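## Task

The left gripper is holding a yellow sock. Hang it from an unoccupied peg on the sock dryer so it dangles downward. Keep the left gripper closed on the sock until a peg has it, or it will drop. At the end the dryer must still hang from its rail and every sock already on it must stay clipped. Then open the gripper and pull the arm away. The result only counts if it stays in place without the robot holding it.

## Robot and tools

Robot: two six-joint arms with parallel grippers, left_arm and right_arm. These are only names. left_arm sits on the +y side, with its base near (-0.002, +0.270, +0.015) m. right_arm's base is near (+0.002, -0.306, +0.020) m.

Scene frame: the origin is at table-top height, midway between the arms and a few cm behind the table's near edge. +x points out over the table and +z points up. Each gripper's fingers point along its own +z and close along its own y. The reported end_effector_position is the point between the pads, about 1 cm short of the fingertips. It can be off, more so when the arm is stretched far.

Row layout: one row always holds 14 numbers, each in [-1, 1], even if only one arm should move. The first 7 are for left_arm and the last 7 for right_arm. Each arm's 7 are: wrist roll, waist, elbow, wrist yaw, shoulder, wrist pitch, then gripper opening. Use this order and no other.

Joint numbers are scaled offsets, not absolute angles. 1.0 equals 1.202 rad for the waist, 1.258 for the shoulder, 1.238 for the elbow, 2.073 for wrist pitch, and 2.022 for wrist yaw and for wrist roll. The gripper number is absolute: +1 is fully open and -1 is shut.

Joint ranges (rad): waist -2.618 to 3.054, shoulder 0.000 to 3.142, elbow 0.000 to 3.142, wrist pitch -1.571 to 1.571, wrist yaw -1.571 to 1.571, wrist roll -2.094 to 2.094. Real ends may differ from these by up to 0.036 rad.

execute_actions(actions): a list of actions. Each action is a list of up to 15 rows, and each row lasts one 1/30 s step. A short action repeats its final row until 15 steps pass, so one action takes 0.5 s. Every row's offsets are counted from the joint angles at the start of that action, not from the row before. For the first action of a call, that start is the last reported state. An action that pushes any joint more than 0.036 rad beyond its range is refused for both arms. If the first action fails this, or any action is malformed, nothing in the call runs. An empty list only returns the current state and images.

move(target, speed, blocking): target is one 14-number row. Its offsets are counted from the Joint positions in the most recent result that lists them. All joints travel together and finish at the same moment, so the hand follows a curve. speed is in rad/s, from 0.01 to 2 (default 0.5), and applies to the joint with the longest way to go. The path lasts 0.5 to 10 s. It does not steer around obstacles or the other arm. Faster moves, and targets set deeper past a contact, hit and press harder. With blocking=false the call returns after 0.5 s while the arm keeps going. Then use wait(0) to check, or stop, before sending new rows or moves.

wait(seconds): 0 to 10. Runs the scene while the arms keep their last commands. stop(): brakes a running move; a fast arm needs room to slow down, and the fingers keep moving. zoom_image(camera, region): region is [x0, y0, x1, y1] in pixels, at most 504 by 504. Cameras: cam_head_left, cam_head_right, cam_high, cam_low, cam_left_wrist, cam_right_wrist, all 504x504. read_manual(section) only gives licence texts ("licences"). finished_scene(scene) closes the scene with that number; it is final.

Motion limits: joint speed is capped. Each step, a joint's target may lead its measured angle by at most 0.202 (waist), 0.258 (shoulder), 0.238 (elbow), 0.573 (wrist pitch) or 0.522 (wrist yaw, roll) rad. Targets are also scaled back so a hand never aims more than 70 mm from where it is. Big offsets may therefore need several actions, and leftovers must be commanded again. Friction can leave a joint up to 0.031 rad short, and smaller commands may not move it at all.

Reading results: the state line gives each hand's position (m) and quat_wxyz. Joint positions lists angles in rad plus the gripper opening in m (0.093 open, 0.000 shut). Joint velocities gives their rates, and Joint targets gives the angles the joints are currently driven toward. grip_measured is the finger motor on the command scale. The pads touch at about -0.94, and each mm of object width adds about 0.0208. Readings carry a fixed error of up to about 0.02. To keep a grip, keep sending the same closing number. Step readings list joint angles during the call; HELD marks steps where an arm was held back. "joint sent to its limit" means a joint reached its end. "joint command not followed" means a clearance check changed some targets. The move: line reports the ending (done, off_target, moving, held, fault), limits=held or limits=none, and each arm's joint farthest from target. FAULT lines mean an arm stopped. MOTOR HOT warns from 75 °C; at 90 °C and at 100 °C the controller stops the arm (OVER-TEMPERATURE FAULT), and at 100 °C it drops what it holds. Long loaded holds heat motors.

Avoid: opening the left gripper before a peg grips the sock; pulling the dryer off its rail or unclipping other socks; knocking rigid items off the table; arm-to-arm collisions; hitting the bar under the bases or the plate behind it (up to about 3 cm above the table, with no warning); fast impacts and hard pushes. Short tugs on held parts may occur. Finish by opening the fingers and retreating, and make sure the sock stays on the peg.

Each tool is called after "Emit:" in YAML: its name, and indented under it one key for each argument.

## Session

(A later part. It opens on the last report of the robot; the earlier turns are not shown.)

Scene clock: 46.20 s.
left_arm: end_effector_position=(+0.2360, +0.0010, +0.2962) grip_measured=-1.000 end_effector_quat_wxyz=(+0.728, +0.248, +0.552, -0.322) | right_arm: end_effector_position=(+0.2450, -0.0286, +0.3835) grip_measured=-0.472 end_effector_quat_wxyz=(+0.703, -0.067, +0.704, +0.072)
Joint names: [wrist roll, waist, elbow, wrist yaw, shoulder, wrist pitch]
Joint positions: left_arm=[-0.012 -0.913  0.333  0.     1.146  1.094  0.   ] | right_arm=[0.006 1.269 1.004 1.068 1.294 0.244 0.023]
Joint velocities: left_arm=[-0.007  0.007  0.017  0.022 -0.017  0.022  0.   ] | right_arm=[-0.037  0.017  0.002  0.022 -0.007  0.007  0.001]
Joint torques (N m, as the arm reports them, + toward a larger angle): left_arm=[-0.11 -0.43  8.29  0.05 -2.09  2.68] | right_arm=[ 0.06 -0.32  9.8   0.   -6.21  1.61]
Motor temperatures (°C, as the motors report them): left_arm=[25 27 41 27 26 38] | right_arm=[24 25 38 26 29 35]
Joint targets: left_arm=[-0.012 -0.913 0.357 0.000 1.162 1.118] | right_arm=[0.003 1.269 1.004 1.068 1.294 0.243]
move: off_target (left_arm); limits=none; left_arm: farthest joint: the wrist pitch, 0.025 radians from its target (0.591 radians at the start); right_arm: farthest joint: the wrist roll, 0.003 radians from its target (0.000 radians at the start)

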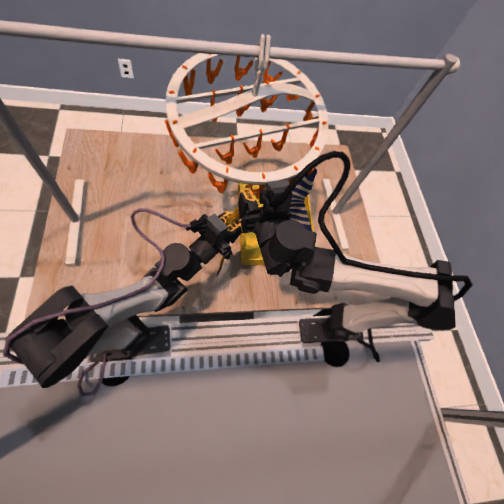

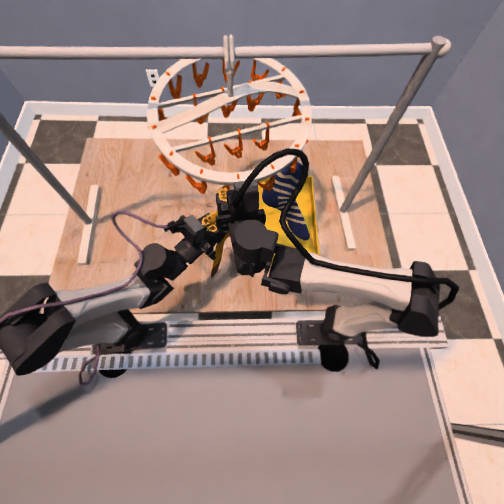

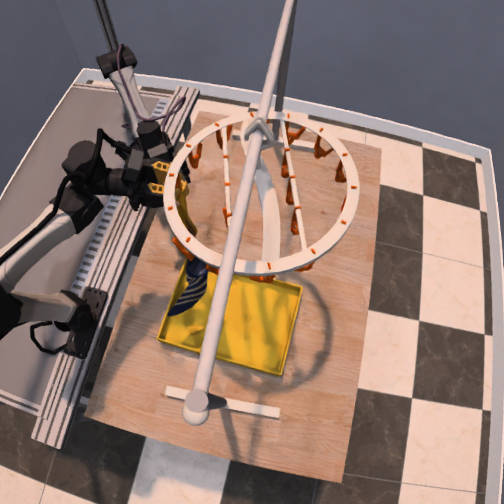

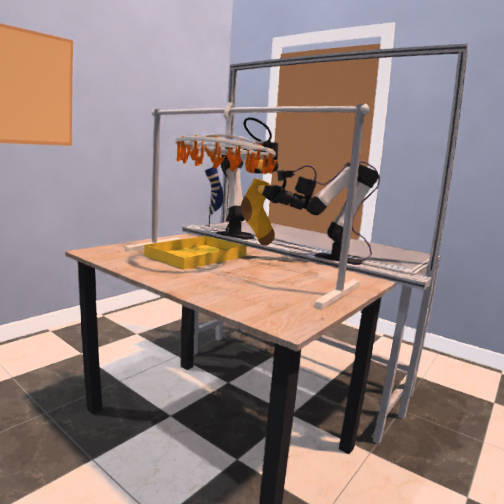

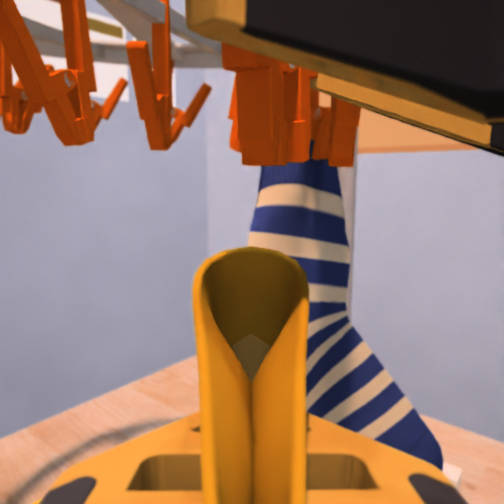

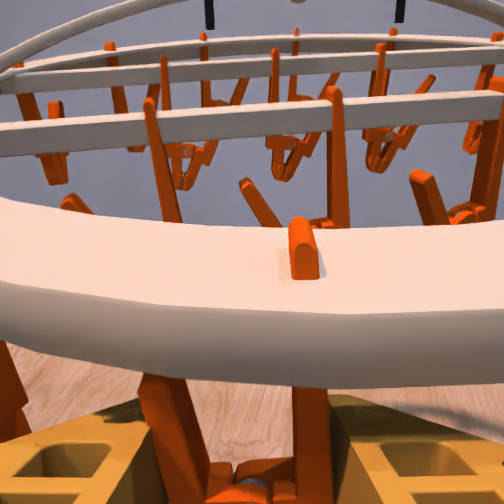

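Emit:
move:
  target: [-0.04,0.128,0.08,0.151,0.073,0,-1,0,0,0,0,0,0,-0.5]
  speed: 0.15

Emit:
zoom_image:
  camera: "cam_low"
  region: [225, 145, 305, 215]

Scene clock: 55.60 s.
left_arm: end_effector_position=(+0.2483, -0.0073, +0.3024) grip_measured=-1.000 end_effector_quat_wxyz=(+0.697, +0.298, +0.533, -0.376) | right_arm: end_effector_position=(+0.2450, -0.0286, +0.3835) grip_measured=-0.472 end_effector_quat_wxyz=(+0.703, -0.067, +0.704, +0.072)
Joint names: [wrist roll, waist, elbow, wrist yaw, shoulder, wrist pitch]
Joint positions: left_arm=[-0.085 -0.769  0.409  0.3    1.221  1.094  0.   ] | right_arm=[0.006 1.269 1.004 1.068 1.294 0.244 0.023]
Joint velocities: left_arm=[ 0.051 -0.012  0.007 -0.066  0.017  0.037  0.   ] | right_arm=[ 0.037  0.002 -0.007  0.022 -0.002  0.007  0.001]
Joint torques (N m, as the arm reports them, + toward a larger angle): left_arm=[-0.21  0.37  8.17 -0.01 -2.56  2.31] | right_arm=[ 0.11 -0.27  9.8  -0.01 -6.15  1.62]
Motor temperatures (°C, as the motors report them): left_arm=[25 27 42 27 26 39] | right_arm=[24 25 38 26 30 35]
Joint targets: left_arm=[-0.092 -0.759 0.432 0.305 1.238 1.094] | right_arm=[0.006 1.269 1.004 1.068 1.294 0.244]
move: off_target (left_arm); limits=none; left_arm: farthest joint: the elbow, 0.023 radians from its target (0.099 radians at the start); right_arm: farthest joint: the waist, 0.000 radians from its target (0.000 radians at the start)

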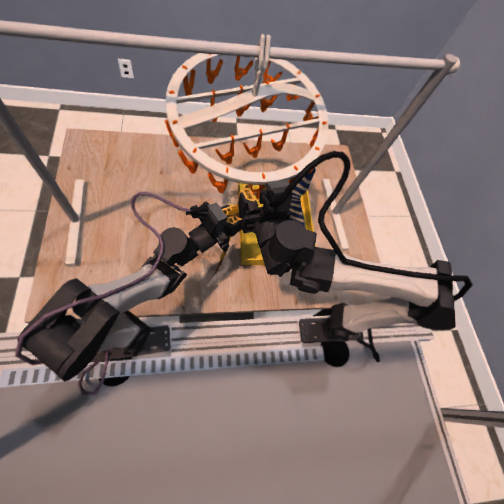

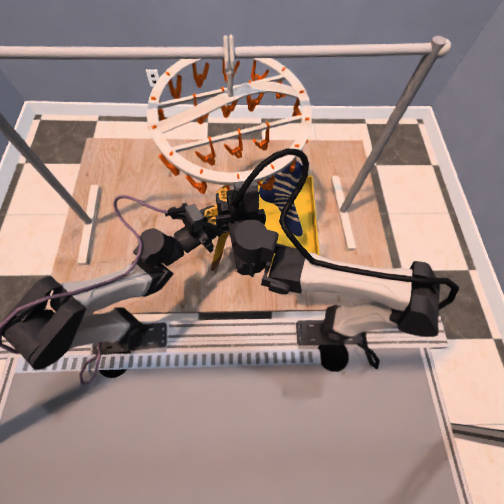

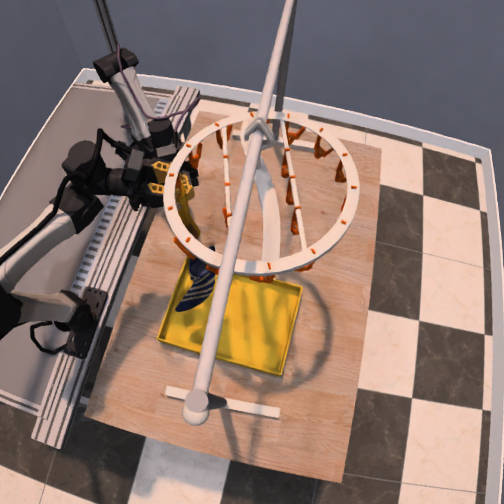

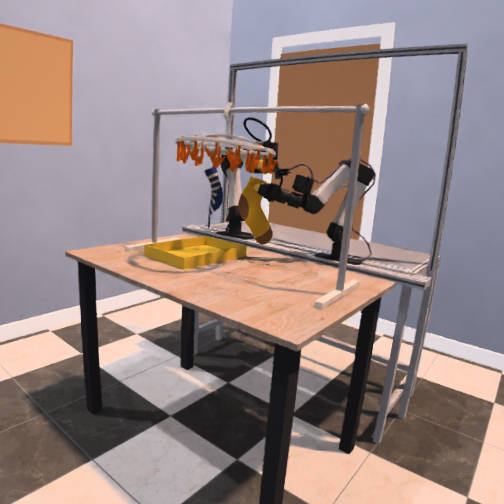

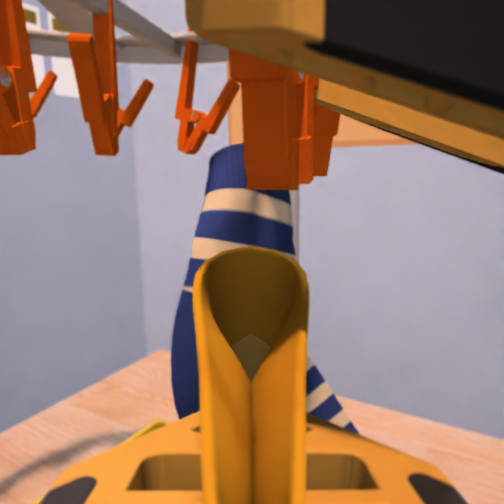

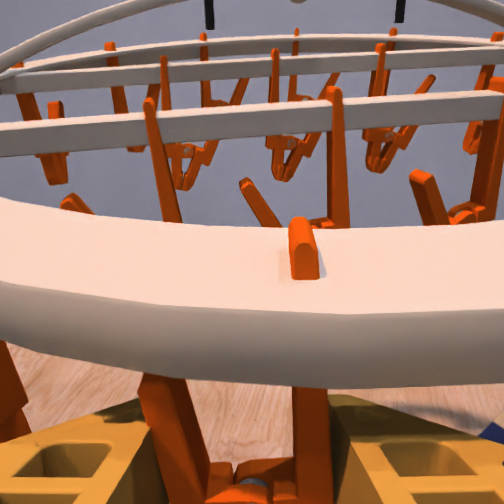

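Region (225, 145, 305, 215) of cam_low's 504x504 image, scaled by 6.300, with more detail than that image has; it fills the top 441 rows of this view, and the rest is white.

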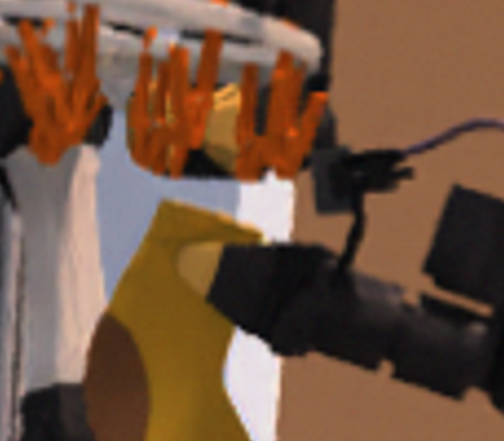

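Shift right ~3 mm and raise ~17 mm.

Emit:
move:
  target: [0,0,0.048,0.01,0,0,-1,0,0,0,0,0,0,-0.5]
  speed: 0.04

Emit:
zoom_image:
  camera: "cam_low"
  region: [225, 145, 305, 215]

Scene clock: 60.27 s.
left_arm: end_effector_position=(+0.2479, -0.0106, +0.3182) grip_measured=-1.000 end_effector_quat_wxyz=(+0.705, +0.301, +0.516, -0.382) | right_arm: end_effector_position=(+0.2450, -0.0286, +0.3835) grip_measured=-0.472 end_effector_quat_wxyz=(+0.703, -0.067, +0.704, +0.072)
Joint names: [wrist roll, waist, elbow, wrist yaw, shoulder, wrist pitch]
Joint positions: left_arm=[-0.085 -0.769  0.446  0.316  1.221  1.094  0.   ] | right_arm=[0.006 1.269 1.004 1.068 1.294 0.244 0.023]
Joint velocities: left_arm=[-0.095 -0.002  0.017 -0.066 -0.002  0.007  0.   ] | right_arm=[-0.081 -0.012 -0.012  0.022  0.002 -0.081 -0.001]
Joint torques (N m, as the arm reports them, + toward a larger angle): left_arm=[-0.11 -0.4   8.25  0.04 -3.87  2.28] | right_arm=[ 0.1  -0.31  9.86  0.   -6.15  1.59]
Motor temperatures (°C, as the motors report them): left_arm=[25 27 43 27 26 39] | right_arm=[24 25 38 26 30 35]
Joint targets: left_arm=[-0.085 -0.769 0.469 0.320 1.221 1.095] | right_arm=[0.006 1.269 1.004 1.068 1.294 0.244]
move: off_target (left_arm); limits=none; left_arm: farthest joint: the elbow, 0.022 radians from its target (0.059 radians at the start); right_arm: farthest joint: the waist, 0.000 radians from its target (0.000 radians at the start)

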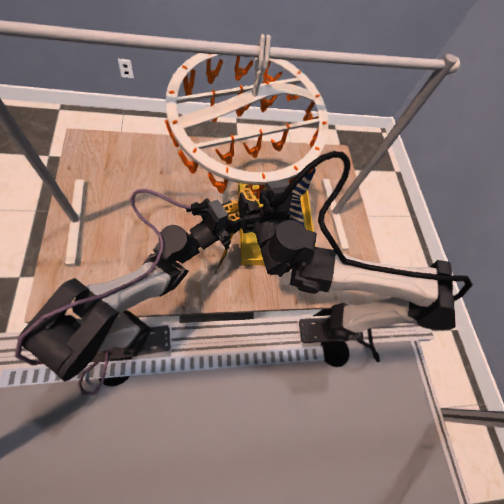

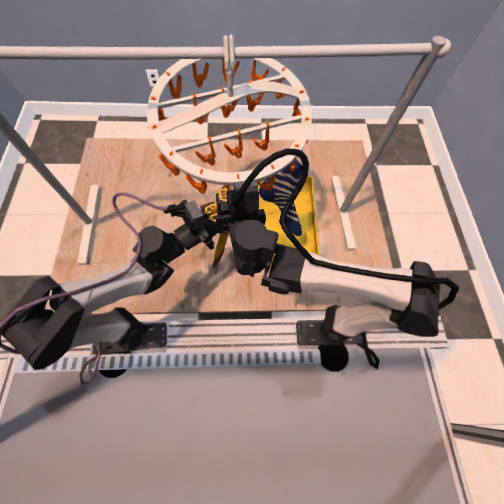

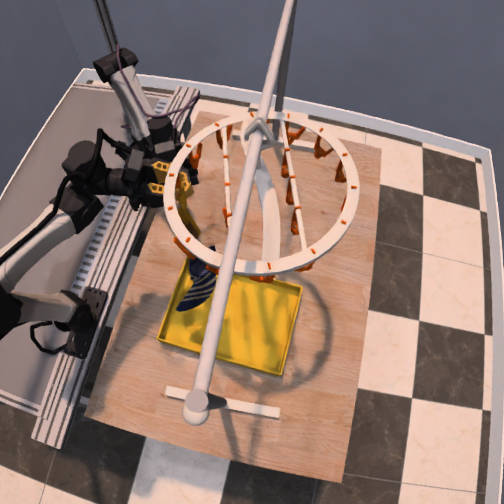

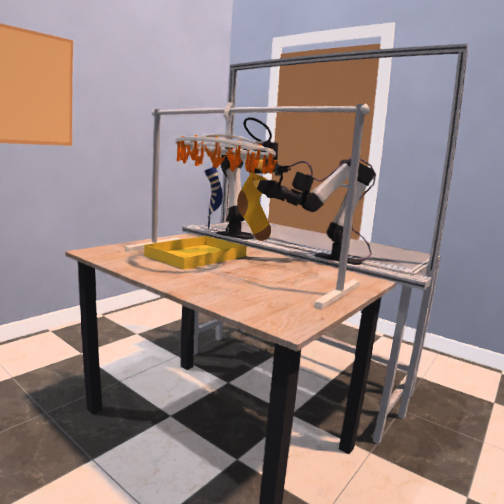

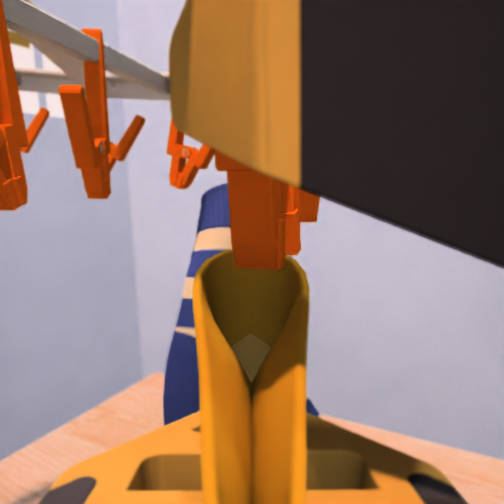

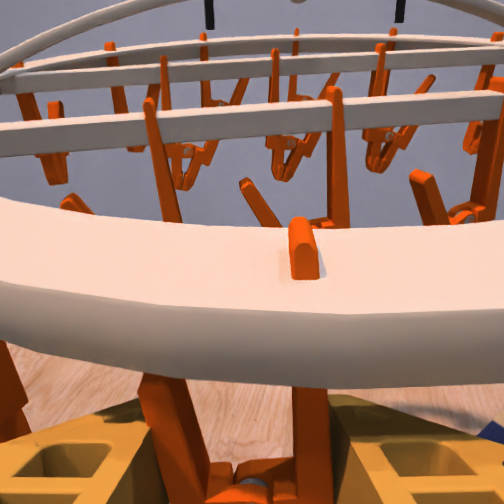

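Region (225, 145, 305, 215) of cam_low's 504x504 image, scaled by 6.300, with more detail than that image has; it fills the top 441 rows of this view, and the rest is white.

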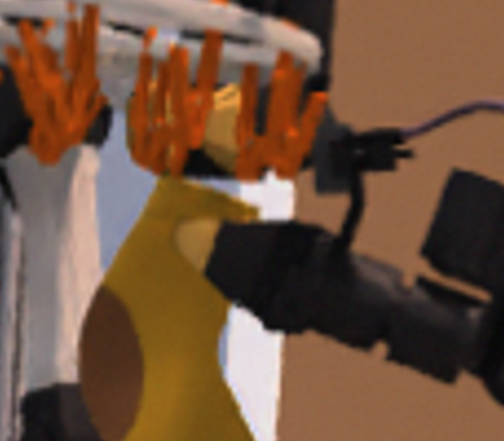

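Near jaw is in front of the rim. Raise up-and-back with wrist pitch.

Emit:
move:
  target: [0,0,0,0,0,0.025,-1,0,0,0,0,0,0,-0.5]
  speed: 0.04

Emit:
zoom_image:
  camera: "cam_left_wrist"
  region: [160, 160, 360, 360]

Scene clock: 64.67 s.
left_arm: end_effector_position=(+0.2461, -0.0093, +0.3244) grip_measured=-1.000 end_effector_quat_wxyz=(+0.713, +0.299, +0.505, -0.383) | right_arm: end_effector_position=(+0.2450, -0.0286, +0.3835) grip_measured=-0.472 end_effector_quat_wxyz=(+0.703, -0.067, +0.704, +0.072)
Joint names: [wrist roll, waist, elbow, wrist yaw, shoulder, wrist pitch]
Joint positions: left_arm=[-0.085 -0.769  0.446  0.316  1.221  1.122  0.   ] | right_arm=[0.006 1.269 1.004 1.068 1.294 0.244 0.023]
Joint velocities: left_arm=[-0.007 -0.012 -0.017 -0.022 -0.022 -0.022  0.   ] | right_arm=[-0.081 -0.012 -0.017 -0.022  0.002 -0.066  0.   ]
Joint torques (N m, as the arm reports them, + toward a larger angle): left_arm=[-0.13 -0.45  6.74 -0.02 -3.85  2.49] | right_arm=[ 0.1  -0.31  9.83 -0.01 -6.21  1.6 ]
Motor temperatures (°C, as the motors report them): left_arm=[25 27 43 27 26 39] | right_arm=[24 25 38 26 30 36]
Joint targets: left_arm=[-0.085 -0.769 0.446 0.316 1.221 1.146] | right_arm=[0.006 1.269 1.004 1.068 1.294 0.244]
move: off_target (left_arm); limits=none; left_arm: farthest joint: the wrist pitch, 0.024 radians from its target (0.052 radians at the start); right_arm: farthest joint: the waist, 0.000 radians from its target (0.000 radians at the start)

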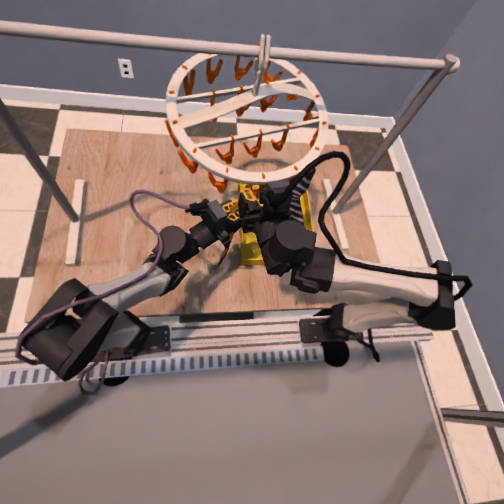

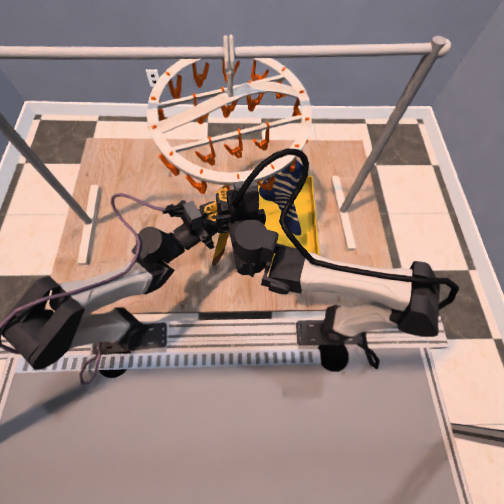

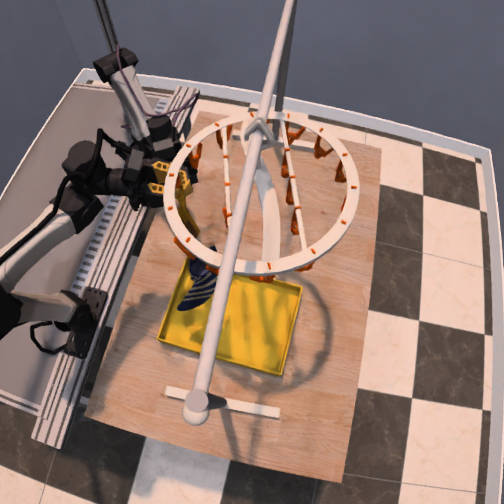

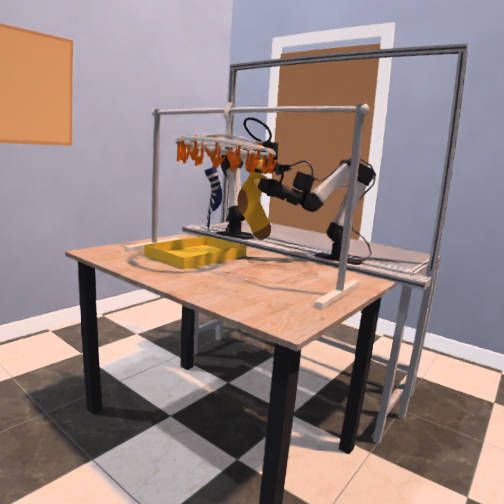

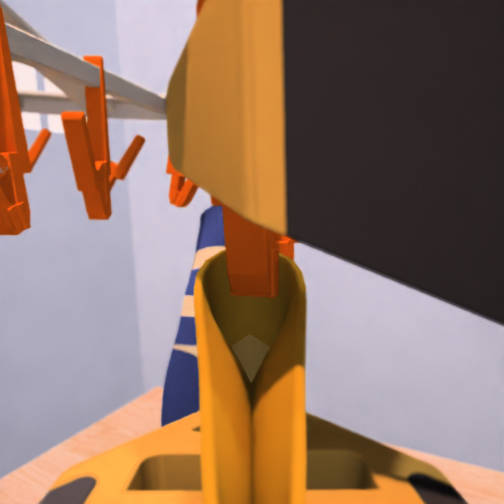

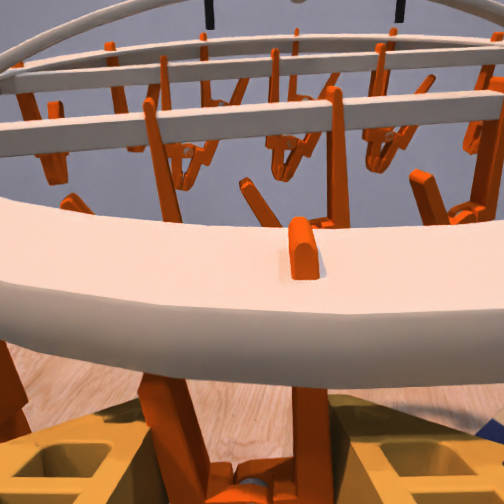

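Region (160, 160, 360, 360) of cam_left_wrist's 504x504 image, scaled by 2.520, with more detail than that image has.

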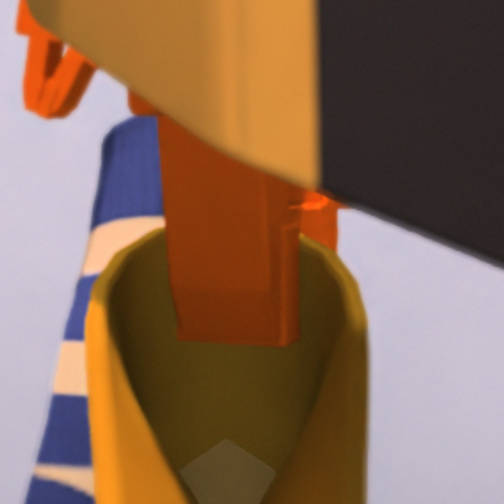

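Emit:
execute_actions:
  actions: []

Scene clock: 70.90 s.
left_arm: end_effector_position=(+0.2461, -0.0093, +0.3245) grip_measured=-1.000 end_effector_quat_wxyz=(+0.713, +0.299, +0.504, -0.383) | right_arm: end_effector_position=(+0.2450, -0.0286, +0.3835) grip_measured=-0.472 end_effector_quat_wxyz=(+0.703, -0.067, +0.704, +0.072)
Joint names: [wrist roll, waist, elbow, wrist yaw, shoulder, wrist pitch]
Joint positions: left_arm=[-0.085 -0.769  0.446  0.316  1.221  1.122  0.   ] | right_arm=[0.006 1.269 1.004 1.068 1.294 0.244 0.023]
Joint velocities: left_arm=[-0.037  0.002 -0.007  0.037 -0.022 -0.007  0.   ] | right_arm=[-0.037 -0.017 -0.017  0.022 -0.012 -0.037 -0.   ]
Joint torques (N m, as the arm reports them, + toward a larger angle): left_arm=[-0.13 -0.42  6.73 -0.02 -3.83  2.53] | right_arm=[ 0.1  -0.31  9.81 -0.02 -6.22  1.6 ]
Motor temperatures (°C, as the motors report them): left_arm=[25 27 43 27 26 39] | right_arm=[24 25 39 26 31 36]
Joint targets: left_arm=[-0.085 -0.769 0.446 0.316 1.221 1.146] | right_arm=[0.006 1.269 1.004 1.068 1.294 0.244]

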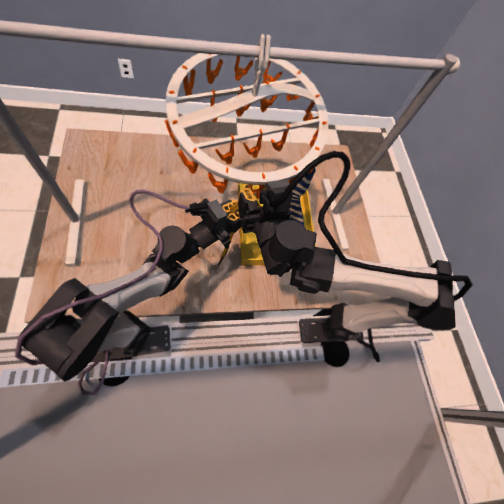

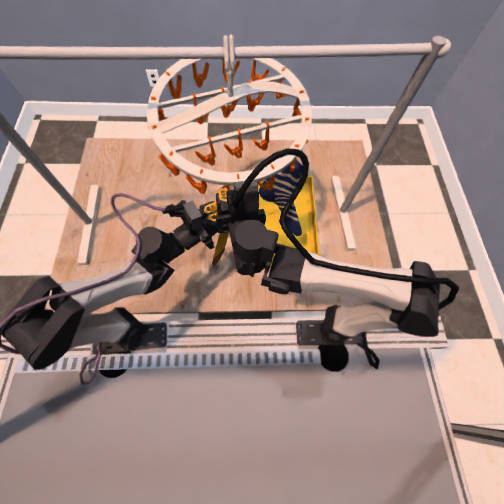

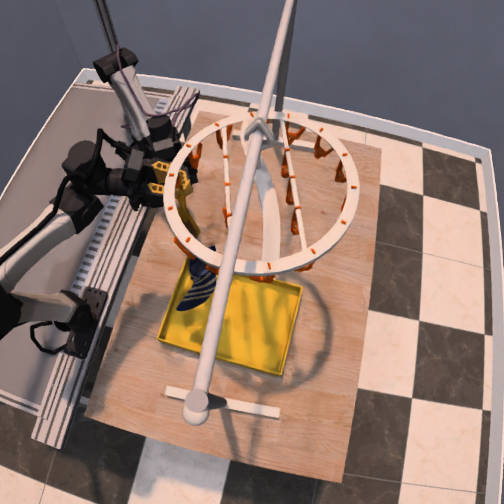

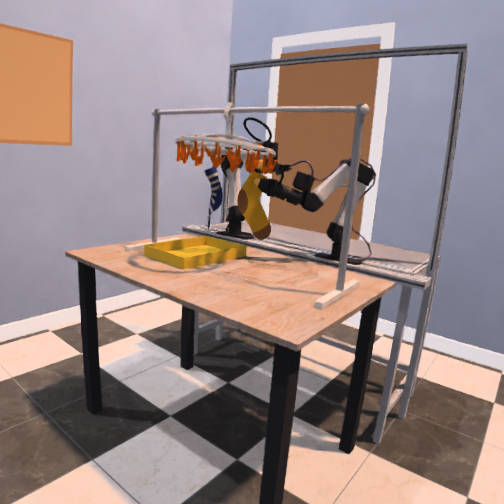

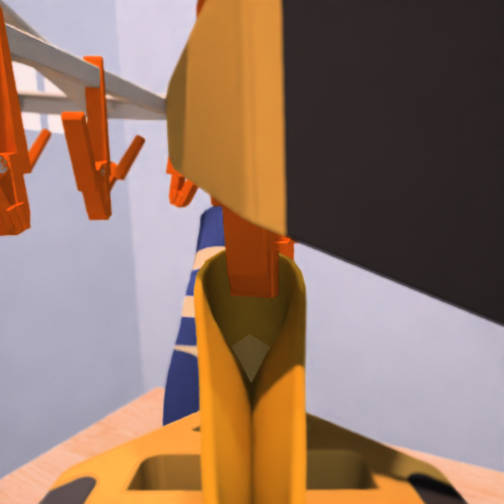

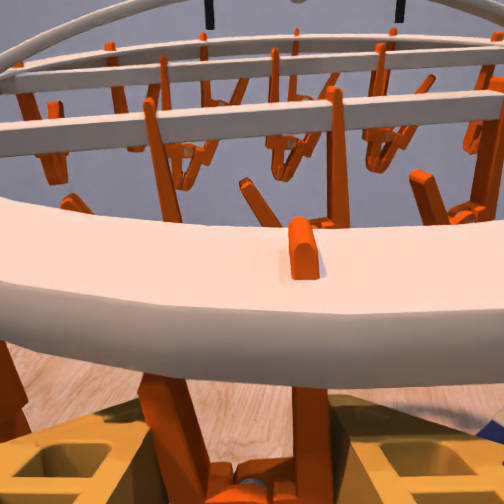

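Emit:
move:
  target: [0,0,0,0,0,0.025,-1,0,0,0,0,0,0,-0.5]
  speed: 0.04

Emit:
execute_actions:
  actions:
    - [[0,0,0,0,0,0.01,-1,0,0,0,0,0,0,-0.42],[0,0,0,0,0,0.01,-1,0,0,0,0,0,0,-0.42],[0,0,0,0,0,0.01,-1,0,0,0,0,0,0,-0.42],[0,0,0,0,0,0.01,-1,0,0,0,0,0,0,-0.36],[0,0,0,0,0,0.01,-1,0,0,0,0,0,0,-0.36],[0,0,0,0,0,0.01,-1,0,0,0,0,0,0,-0.36],[0,0,0,0,0,0.01,-1,0,0,0,0,0,0,-0.3],[0,0,0,0,0,0.01,-1,0,0,0,0,0,0,-0.3],[0,0,0,0,0,0.01,-1,0,0,0,0,0,0,-0.3],[0,0,0,0,0,0.01,-1,0,0,0,0,0,0,-0.24],[0,0,0,0,0,0.01,-1,0,0,0,0,0,0,-0.24],[0,0,0,0,0,0.01,-1,0,0,0,0,0,0,-0.24],[0,0,0,0,0,0.01,-1,0,0,0,0,0,0,-0.18]]
    - [[0,0,0,0,0,0,-1,0,0,0,0,0,0,-0.12],[0,0,0,0,0,0,-1,0,0,0,0,0,0,-0.12],[0,0,0,0,0,0,-1,0,0,0,0,0,0,-0.12],[0,0,0,0,0,0,-1,0,0,0,0,0,0,-0.06],[0,0,0,0,0,0,-1,0,0,0,0,0,0,-0.06],[0,0,0,0,0,0,-1,0,0,0,0,0,0,-0.06],[0,0,0,0,0,0,-1,0,0,0,0,0,0,0],[0,0,0,0,0,0,-1,0,0,0,0,0,0,0],[0,0,0,0,0,0,-1,0,0,0,0,0,0,0],[0,0,0,0,0,0,-1,0,0,0,0,0,0,0.08]]

Emit:
move:
  target: [0,0,0,0,0,0,-1,0,0.10,-0.06,0.06,-0.08,0,0.08]
  speed: 0.12

Scene clock: 81.20 s.
left_arm: end_effector_position=(+0.2443, -0.0080, +0.3306) grip_measured=-1.000 end_effector_quat_wxyz=(+0.721, +0.297, +0.493, -0.385) | right_arm: end_effector_position=(+0.2450, -0.0286, +0.3835) grip_measured=-0.472 end_effector_quat_wxyz=(+0.703, -0.067, +0.704, +0.072)
Joint names: [wrist roll, waist, elbow, wrist yaw, shoulder, wrist pitch]
Joint positions: left_arm=[-0.085 -0.769  0.446  0.316  1.221  1.15   0.   ] | right_arm=[0.006 1.269 1.004 1.068 1.294 0.244 0.023]
Joint velocities: left_arm=[-0.095 -0.022  0.022  0.007  0.002  0.022  0.   ] | right_arm=[-0.007  0.022 -0.022 -0.037 -0.007 -0.022 -0.002]
Joint torques (N m, as the arm reports them, + toward a larger angle): left_arm=[-0.13 -0.43  6.74 -0.03 -3.8   2.45] | right_arm=[ 0.12 -0.27  9.81 -0.01 -6.2   1.6 ]
Motor temperatures (°C, as the motors report them): left_arm=[25 27 43 27 27 40] | right_arm=[24 25 39 26 31 36]
Joint targets: left_arm=[-0.085 -0.769 0.446 0.316 1.221 1.174] | right_arm=[0.006 1.269 1.004 1.068 1.294 0.244]
move: off_target (left_arm); limits=none; left_arm: farthest joint: the wrist pitch, 0.024 radians from its target (0.052 radians at the start); right_arm: farthest joint: the waist, 0.000 radians from its target (0.000 radians at the start)

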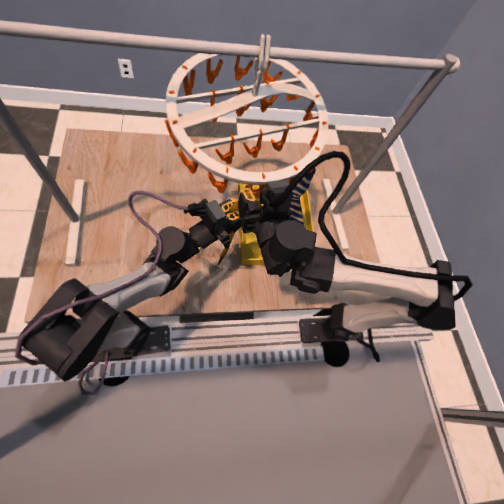

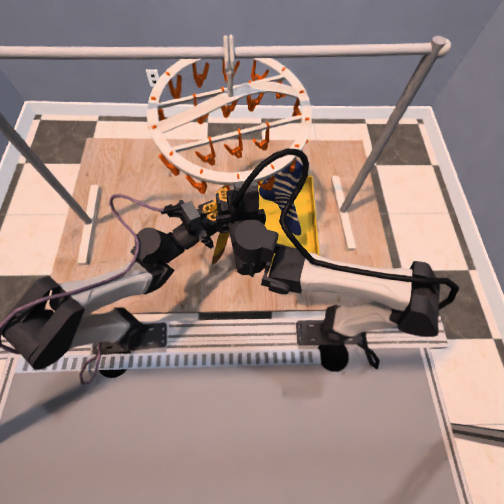

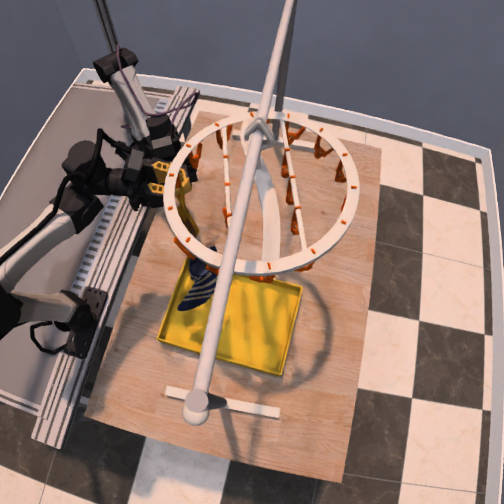

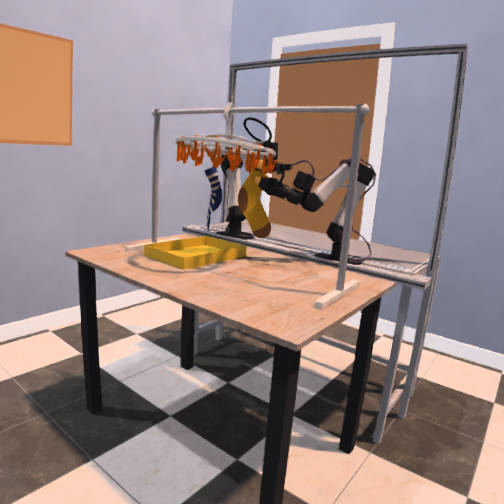

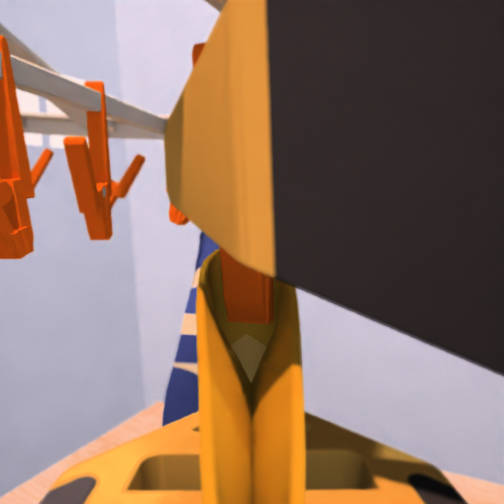

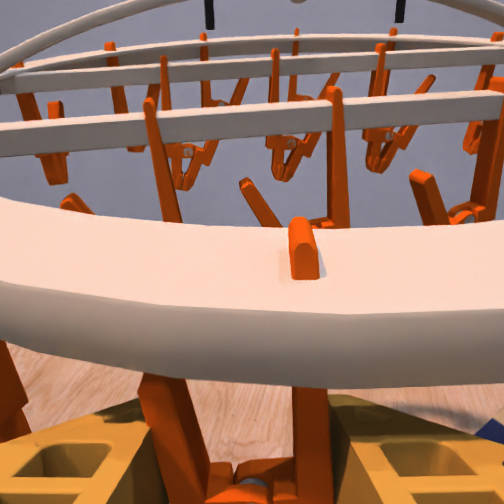

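Scene clock: 82.20 s.
left_arm: end_effector_position=(+0.2443, -0.0079, +0.3307) grip_measured=-1.000 end_effector_quat_wxyz=(+0.721, +0.297, +0.493, -0.385) | right_arm: end_effector_position=(+0.2450, -0.0285, +0.3835) grip_measured=+0.078 end_effector_quat_wxyz=(+0.703, -0.067, +0.704, +0.072)
Joint names: [wrist roll, waist, elbow, wrist yaw, shoulder, wrist pitch]
Joint positions: left_arm=[-0.085 -0.769  0.446  0.316  1.221  1.151  0.   ] | right_arm=[0.006 1.269 1.004 1.068 1.294 0.244 0.049]
Joint velocities: left_arm=[-0.081 -0.012  0.002 -0.037  0.002 -0.037  0.   ] | right_arm=[-0.037 -0.007 -0.032 -0.051 -0.007  0.066  0.001]
Joint torques (N m, as the arm reports them, + toward a larger angle): left_arm=[-0.13 -0.46  6.73 -0.02 -3.81  2.2 ] | right_arm=[ 0.11 -0.23  9.83  0.   -6.24  1.6 ]
Motor temperatures (°C, as the motors report them): left_arm=[25 27 43 27 27 40] | right_arm=[24 25 39 26 31 36]
Joint targets: left_arm=[-0.085 -0.769 0.446 0.316 1.221 1.151] | right_arm=[0.006 1.269 1.004 1.068 1.294 0.244]
Step readings (joint positions; steps 1 to 15: 1st action; 16 to 30: 2nd action):
0: left_arm=[-0.085 -0.769 0.446 0.316 1.221 1.150] | right_arm=[0.006 1.269 1.004 1.068 1.294 0.244]
1: left_arm=[-0.085 -0.769 0.446 0.316 1.221 1.150] | right_arm=[0.006 1.269 1.004 1.068 1.294 0.244]
2: left_arm=[-0.085 -0.769 0.446 0.316 1.221 1.150] | right_arm=[0.006 1.269 1.004 1.068 1.294 0.244]
4: left_arm=[-0.085 -0.769 0.446 0.316 1.221 1.150] | right_arm=[0.006 1.269 1.004 1.068 1.294 0.244]
8: left_arm=[-0.085 -0.769 0.446 0.316 1.221 1.150] | right_arm=[0.006 1.269 1.004 1.068 1.294 0.244]
15: left_arm=[-0.085 -0.769 0.446 0.316 1.221 1.151] | right_arm=[0.006 1.269 1.004 1.068 1.294 0.244]
16: left_arm=[-0.085 -0.769 0.446 0.316 1.221 1.151] | right_arm=[0.006 1.269 1.004 1.068 1.294 0.244]
17: left_arm=[-0.085 -0.769 0.446 0.316 1.221 1.151] | right_arm=[0.006 1.269 1.004 1.068 1.294 0.244]
19: left_arm=[-0.085 -0.769 0.446 0.316 1.221 1.151] | right_arm=[0.006 1.269 1.004 1.068 1.294 0.244]
23: left_arm=[-0.085 -0.769 0.446 0.316 1.221 1.151] | right_arm=[0.006 1.269 1.004 1.068 1.294 0.244]
30: Joint positions above

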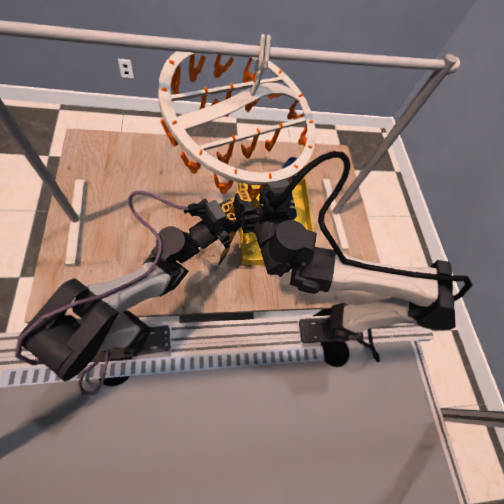

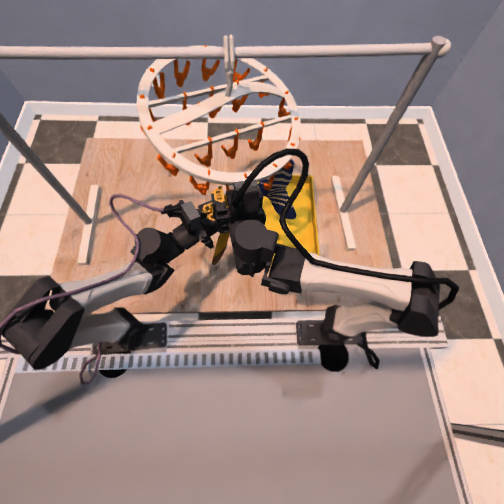

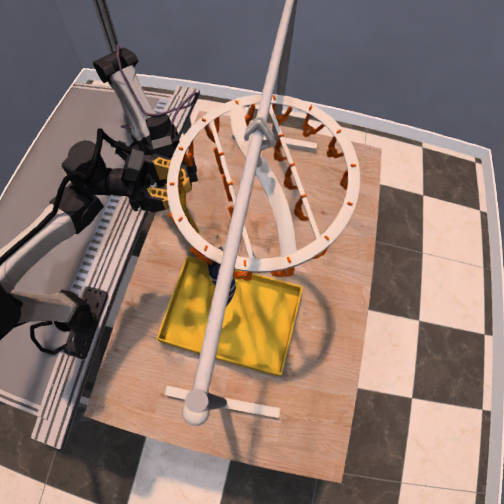

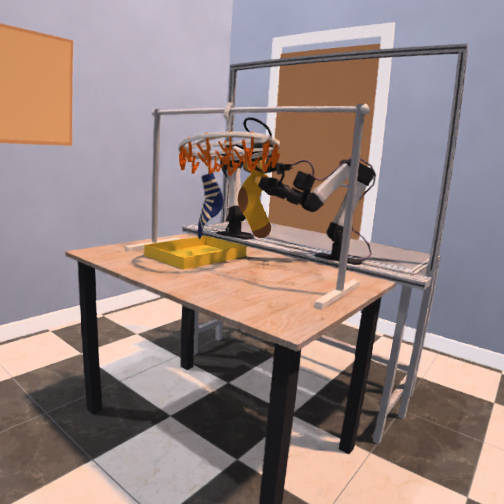

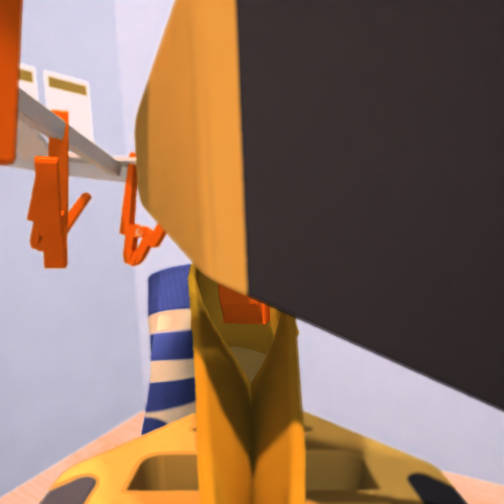

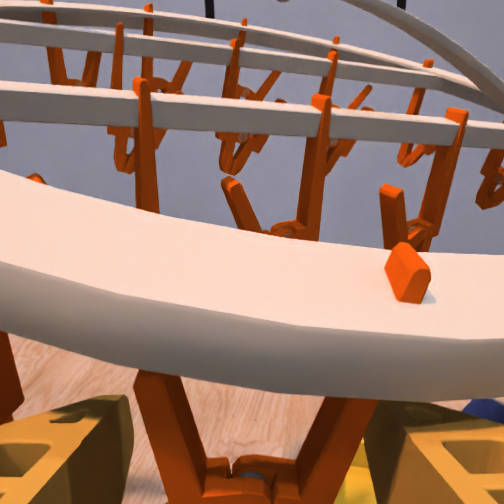

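Scene clock: 83.73 s.
left_arm: end_effector_position=(+0.2443, -0.0079, +0.3307) grip_measured=-1.000 end_effector_quat_wxyz=(+0.721, +0.297, +0.493, -0.385) | right_arm: end_effector_position=(+0.2109, -0.0435, +0.3891) grip_measured=+0.078 end_effector_quat_wxyz=(+0.708, -0.055, +0.699, +0.083)
Joint names: [wrist roll, waist, elbow, wrist yaw, shoulder, wrist pitch]
Joint positions: left_arm=[-0.085 -0.769  0.446  0.316  1.221  1.151  0.   ] | right_arm=[0.006 1.381 0.948 1.183 1.203 0.244 0.049]
Joint velocities: left_arm=[-0.095 -0.007  0.022 -0.095 -0.002 -0.081  0.   ] | right_arm=[ 0.022  0.007 -0.007 -0.037  0.017  0.007 -0.001]
Joint torques (N m, as the arm reports them, + toward a larger angle): left_arm=[-0.13 -0.43  6.68 -0.02 -3.8   2.21] | right_arm=[ 0.1   0.36  8.03  0.02 -5.96  1.51]
Motor temperatures (°C, as the motors report them): left_arm=[25 27 43 27 27 40] | right_arm=[24 25 39 26 31 36]
Joint targets: left_arm=[-0.085 -0.769 0.446 0.316 1.221 1.151] | right_arm=[0.006 1.389 0.930 1.189 1.193 0.244]
move: done; limits=none; left_arm: farthest joint: the waist, 0.000 radians from its target (0.000 radians at the start); right_arm: farthest joint: the elbow, 0.018 radians from its target (0.074 radians at the start)

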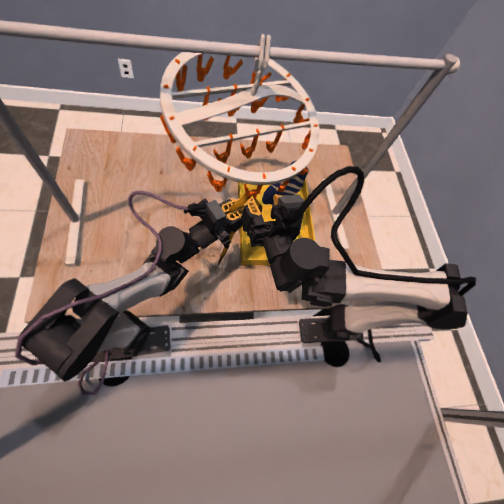

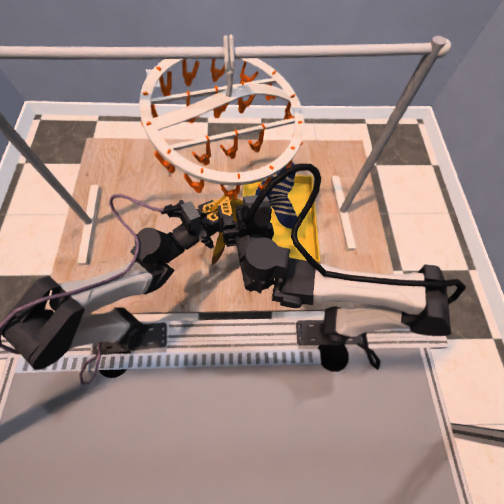

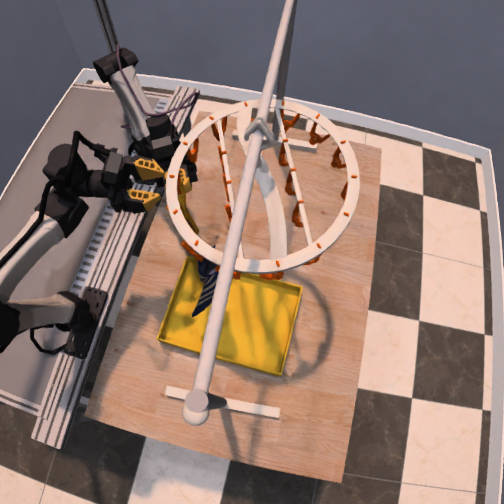

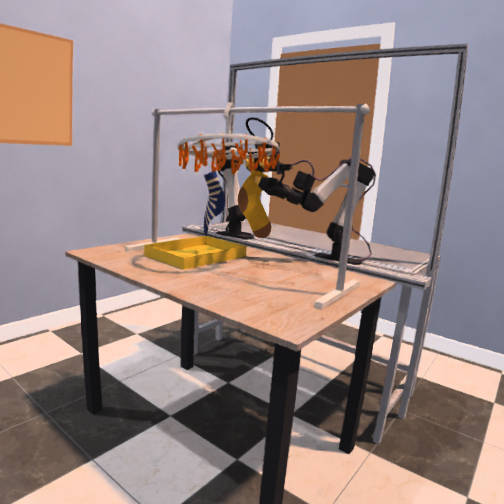

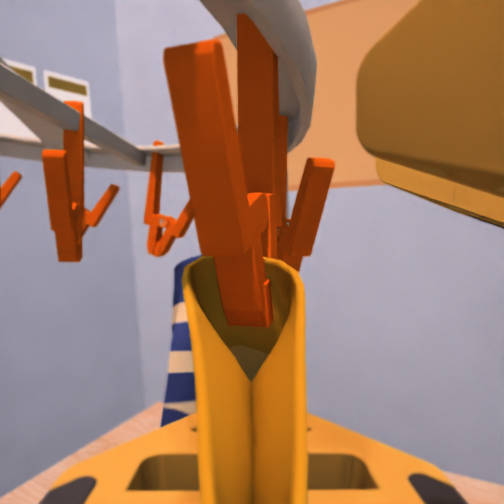

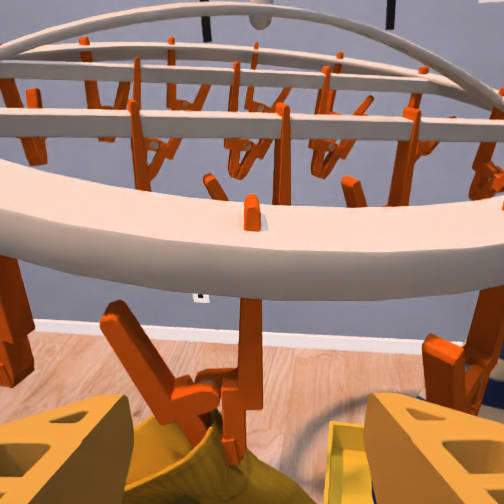

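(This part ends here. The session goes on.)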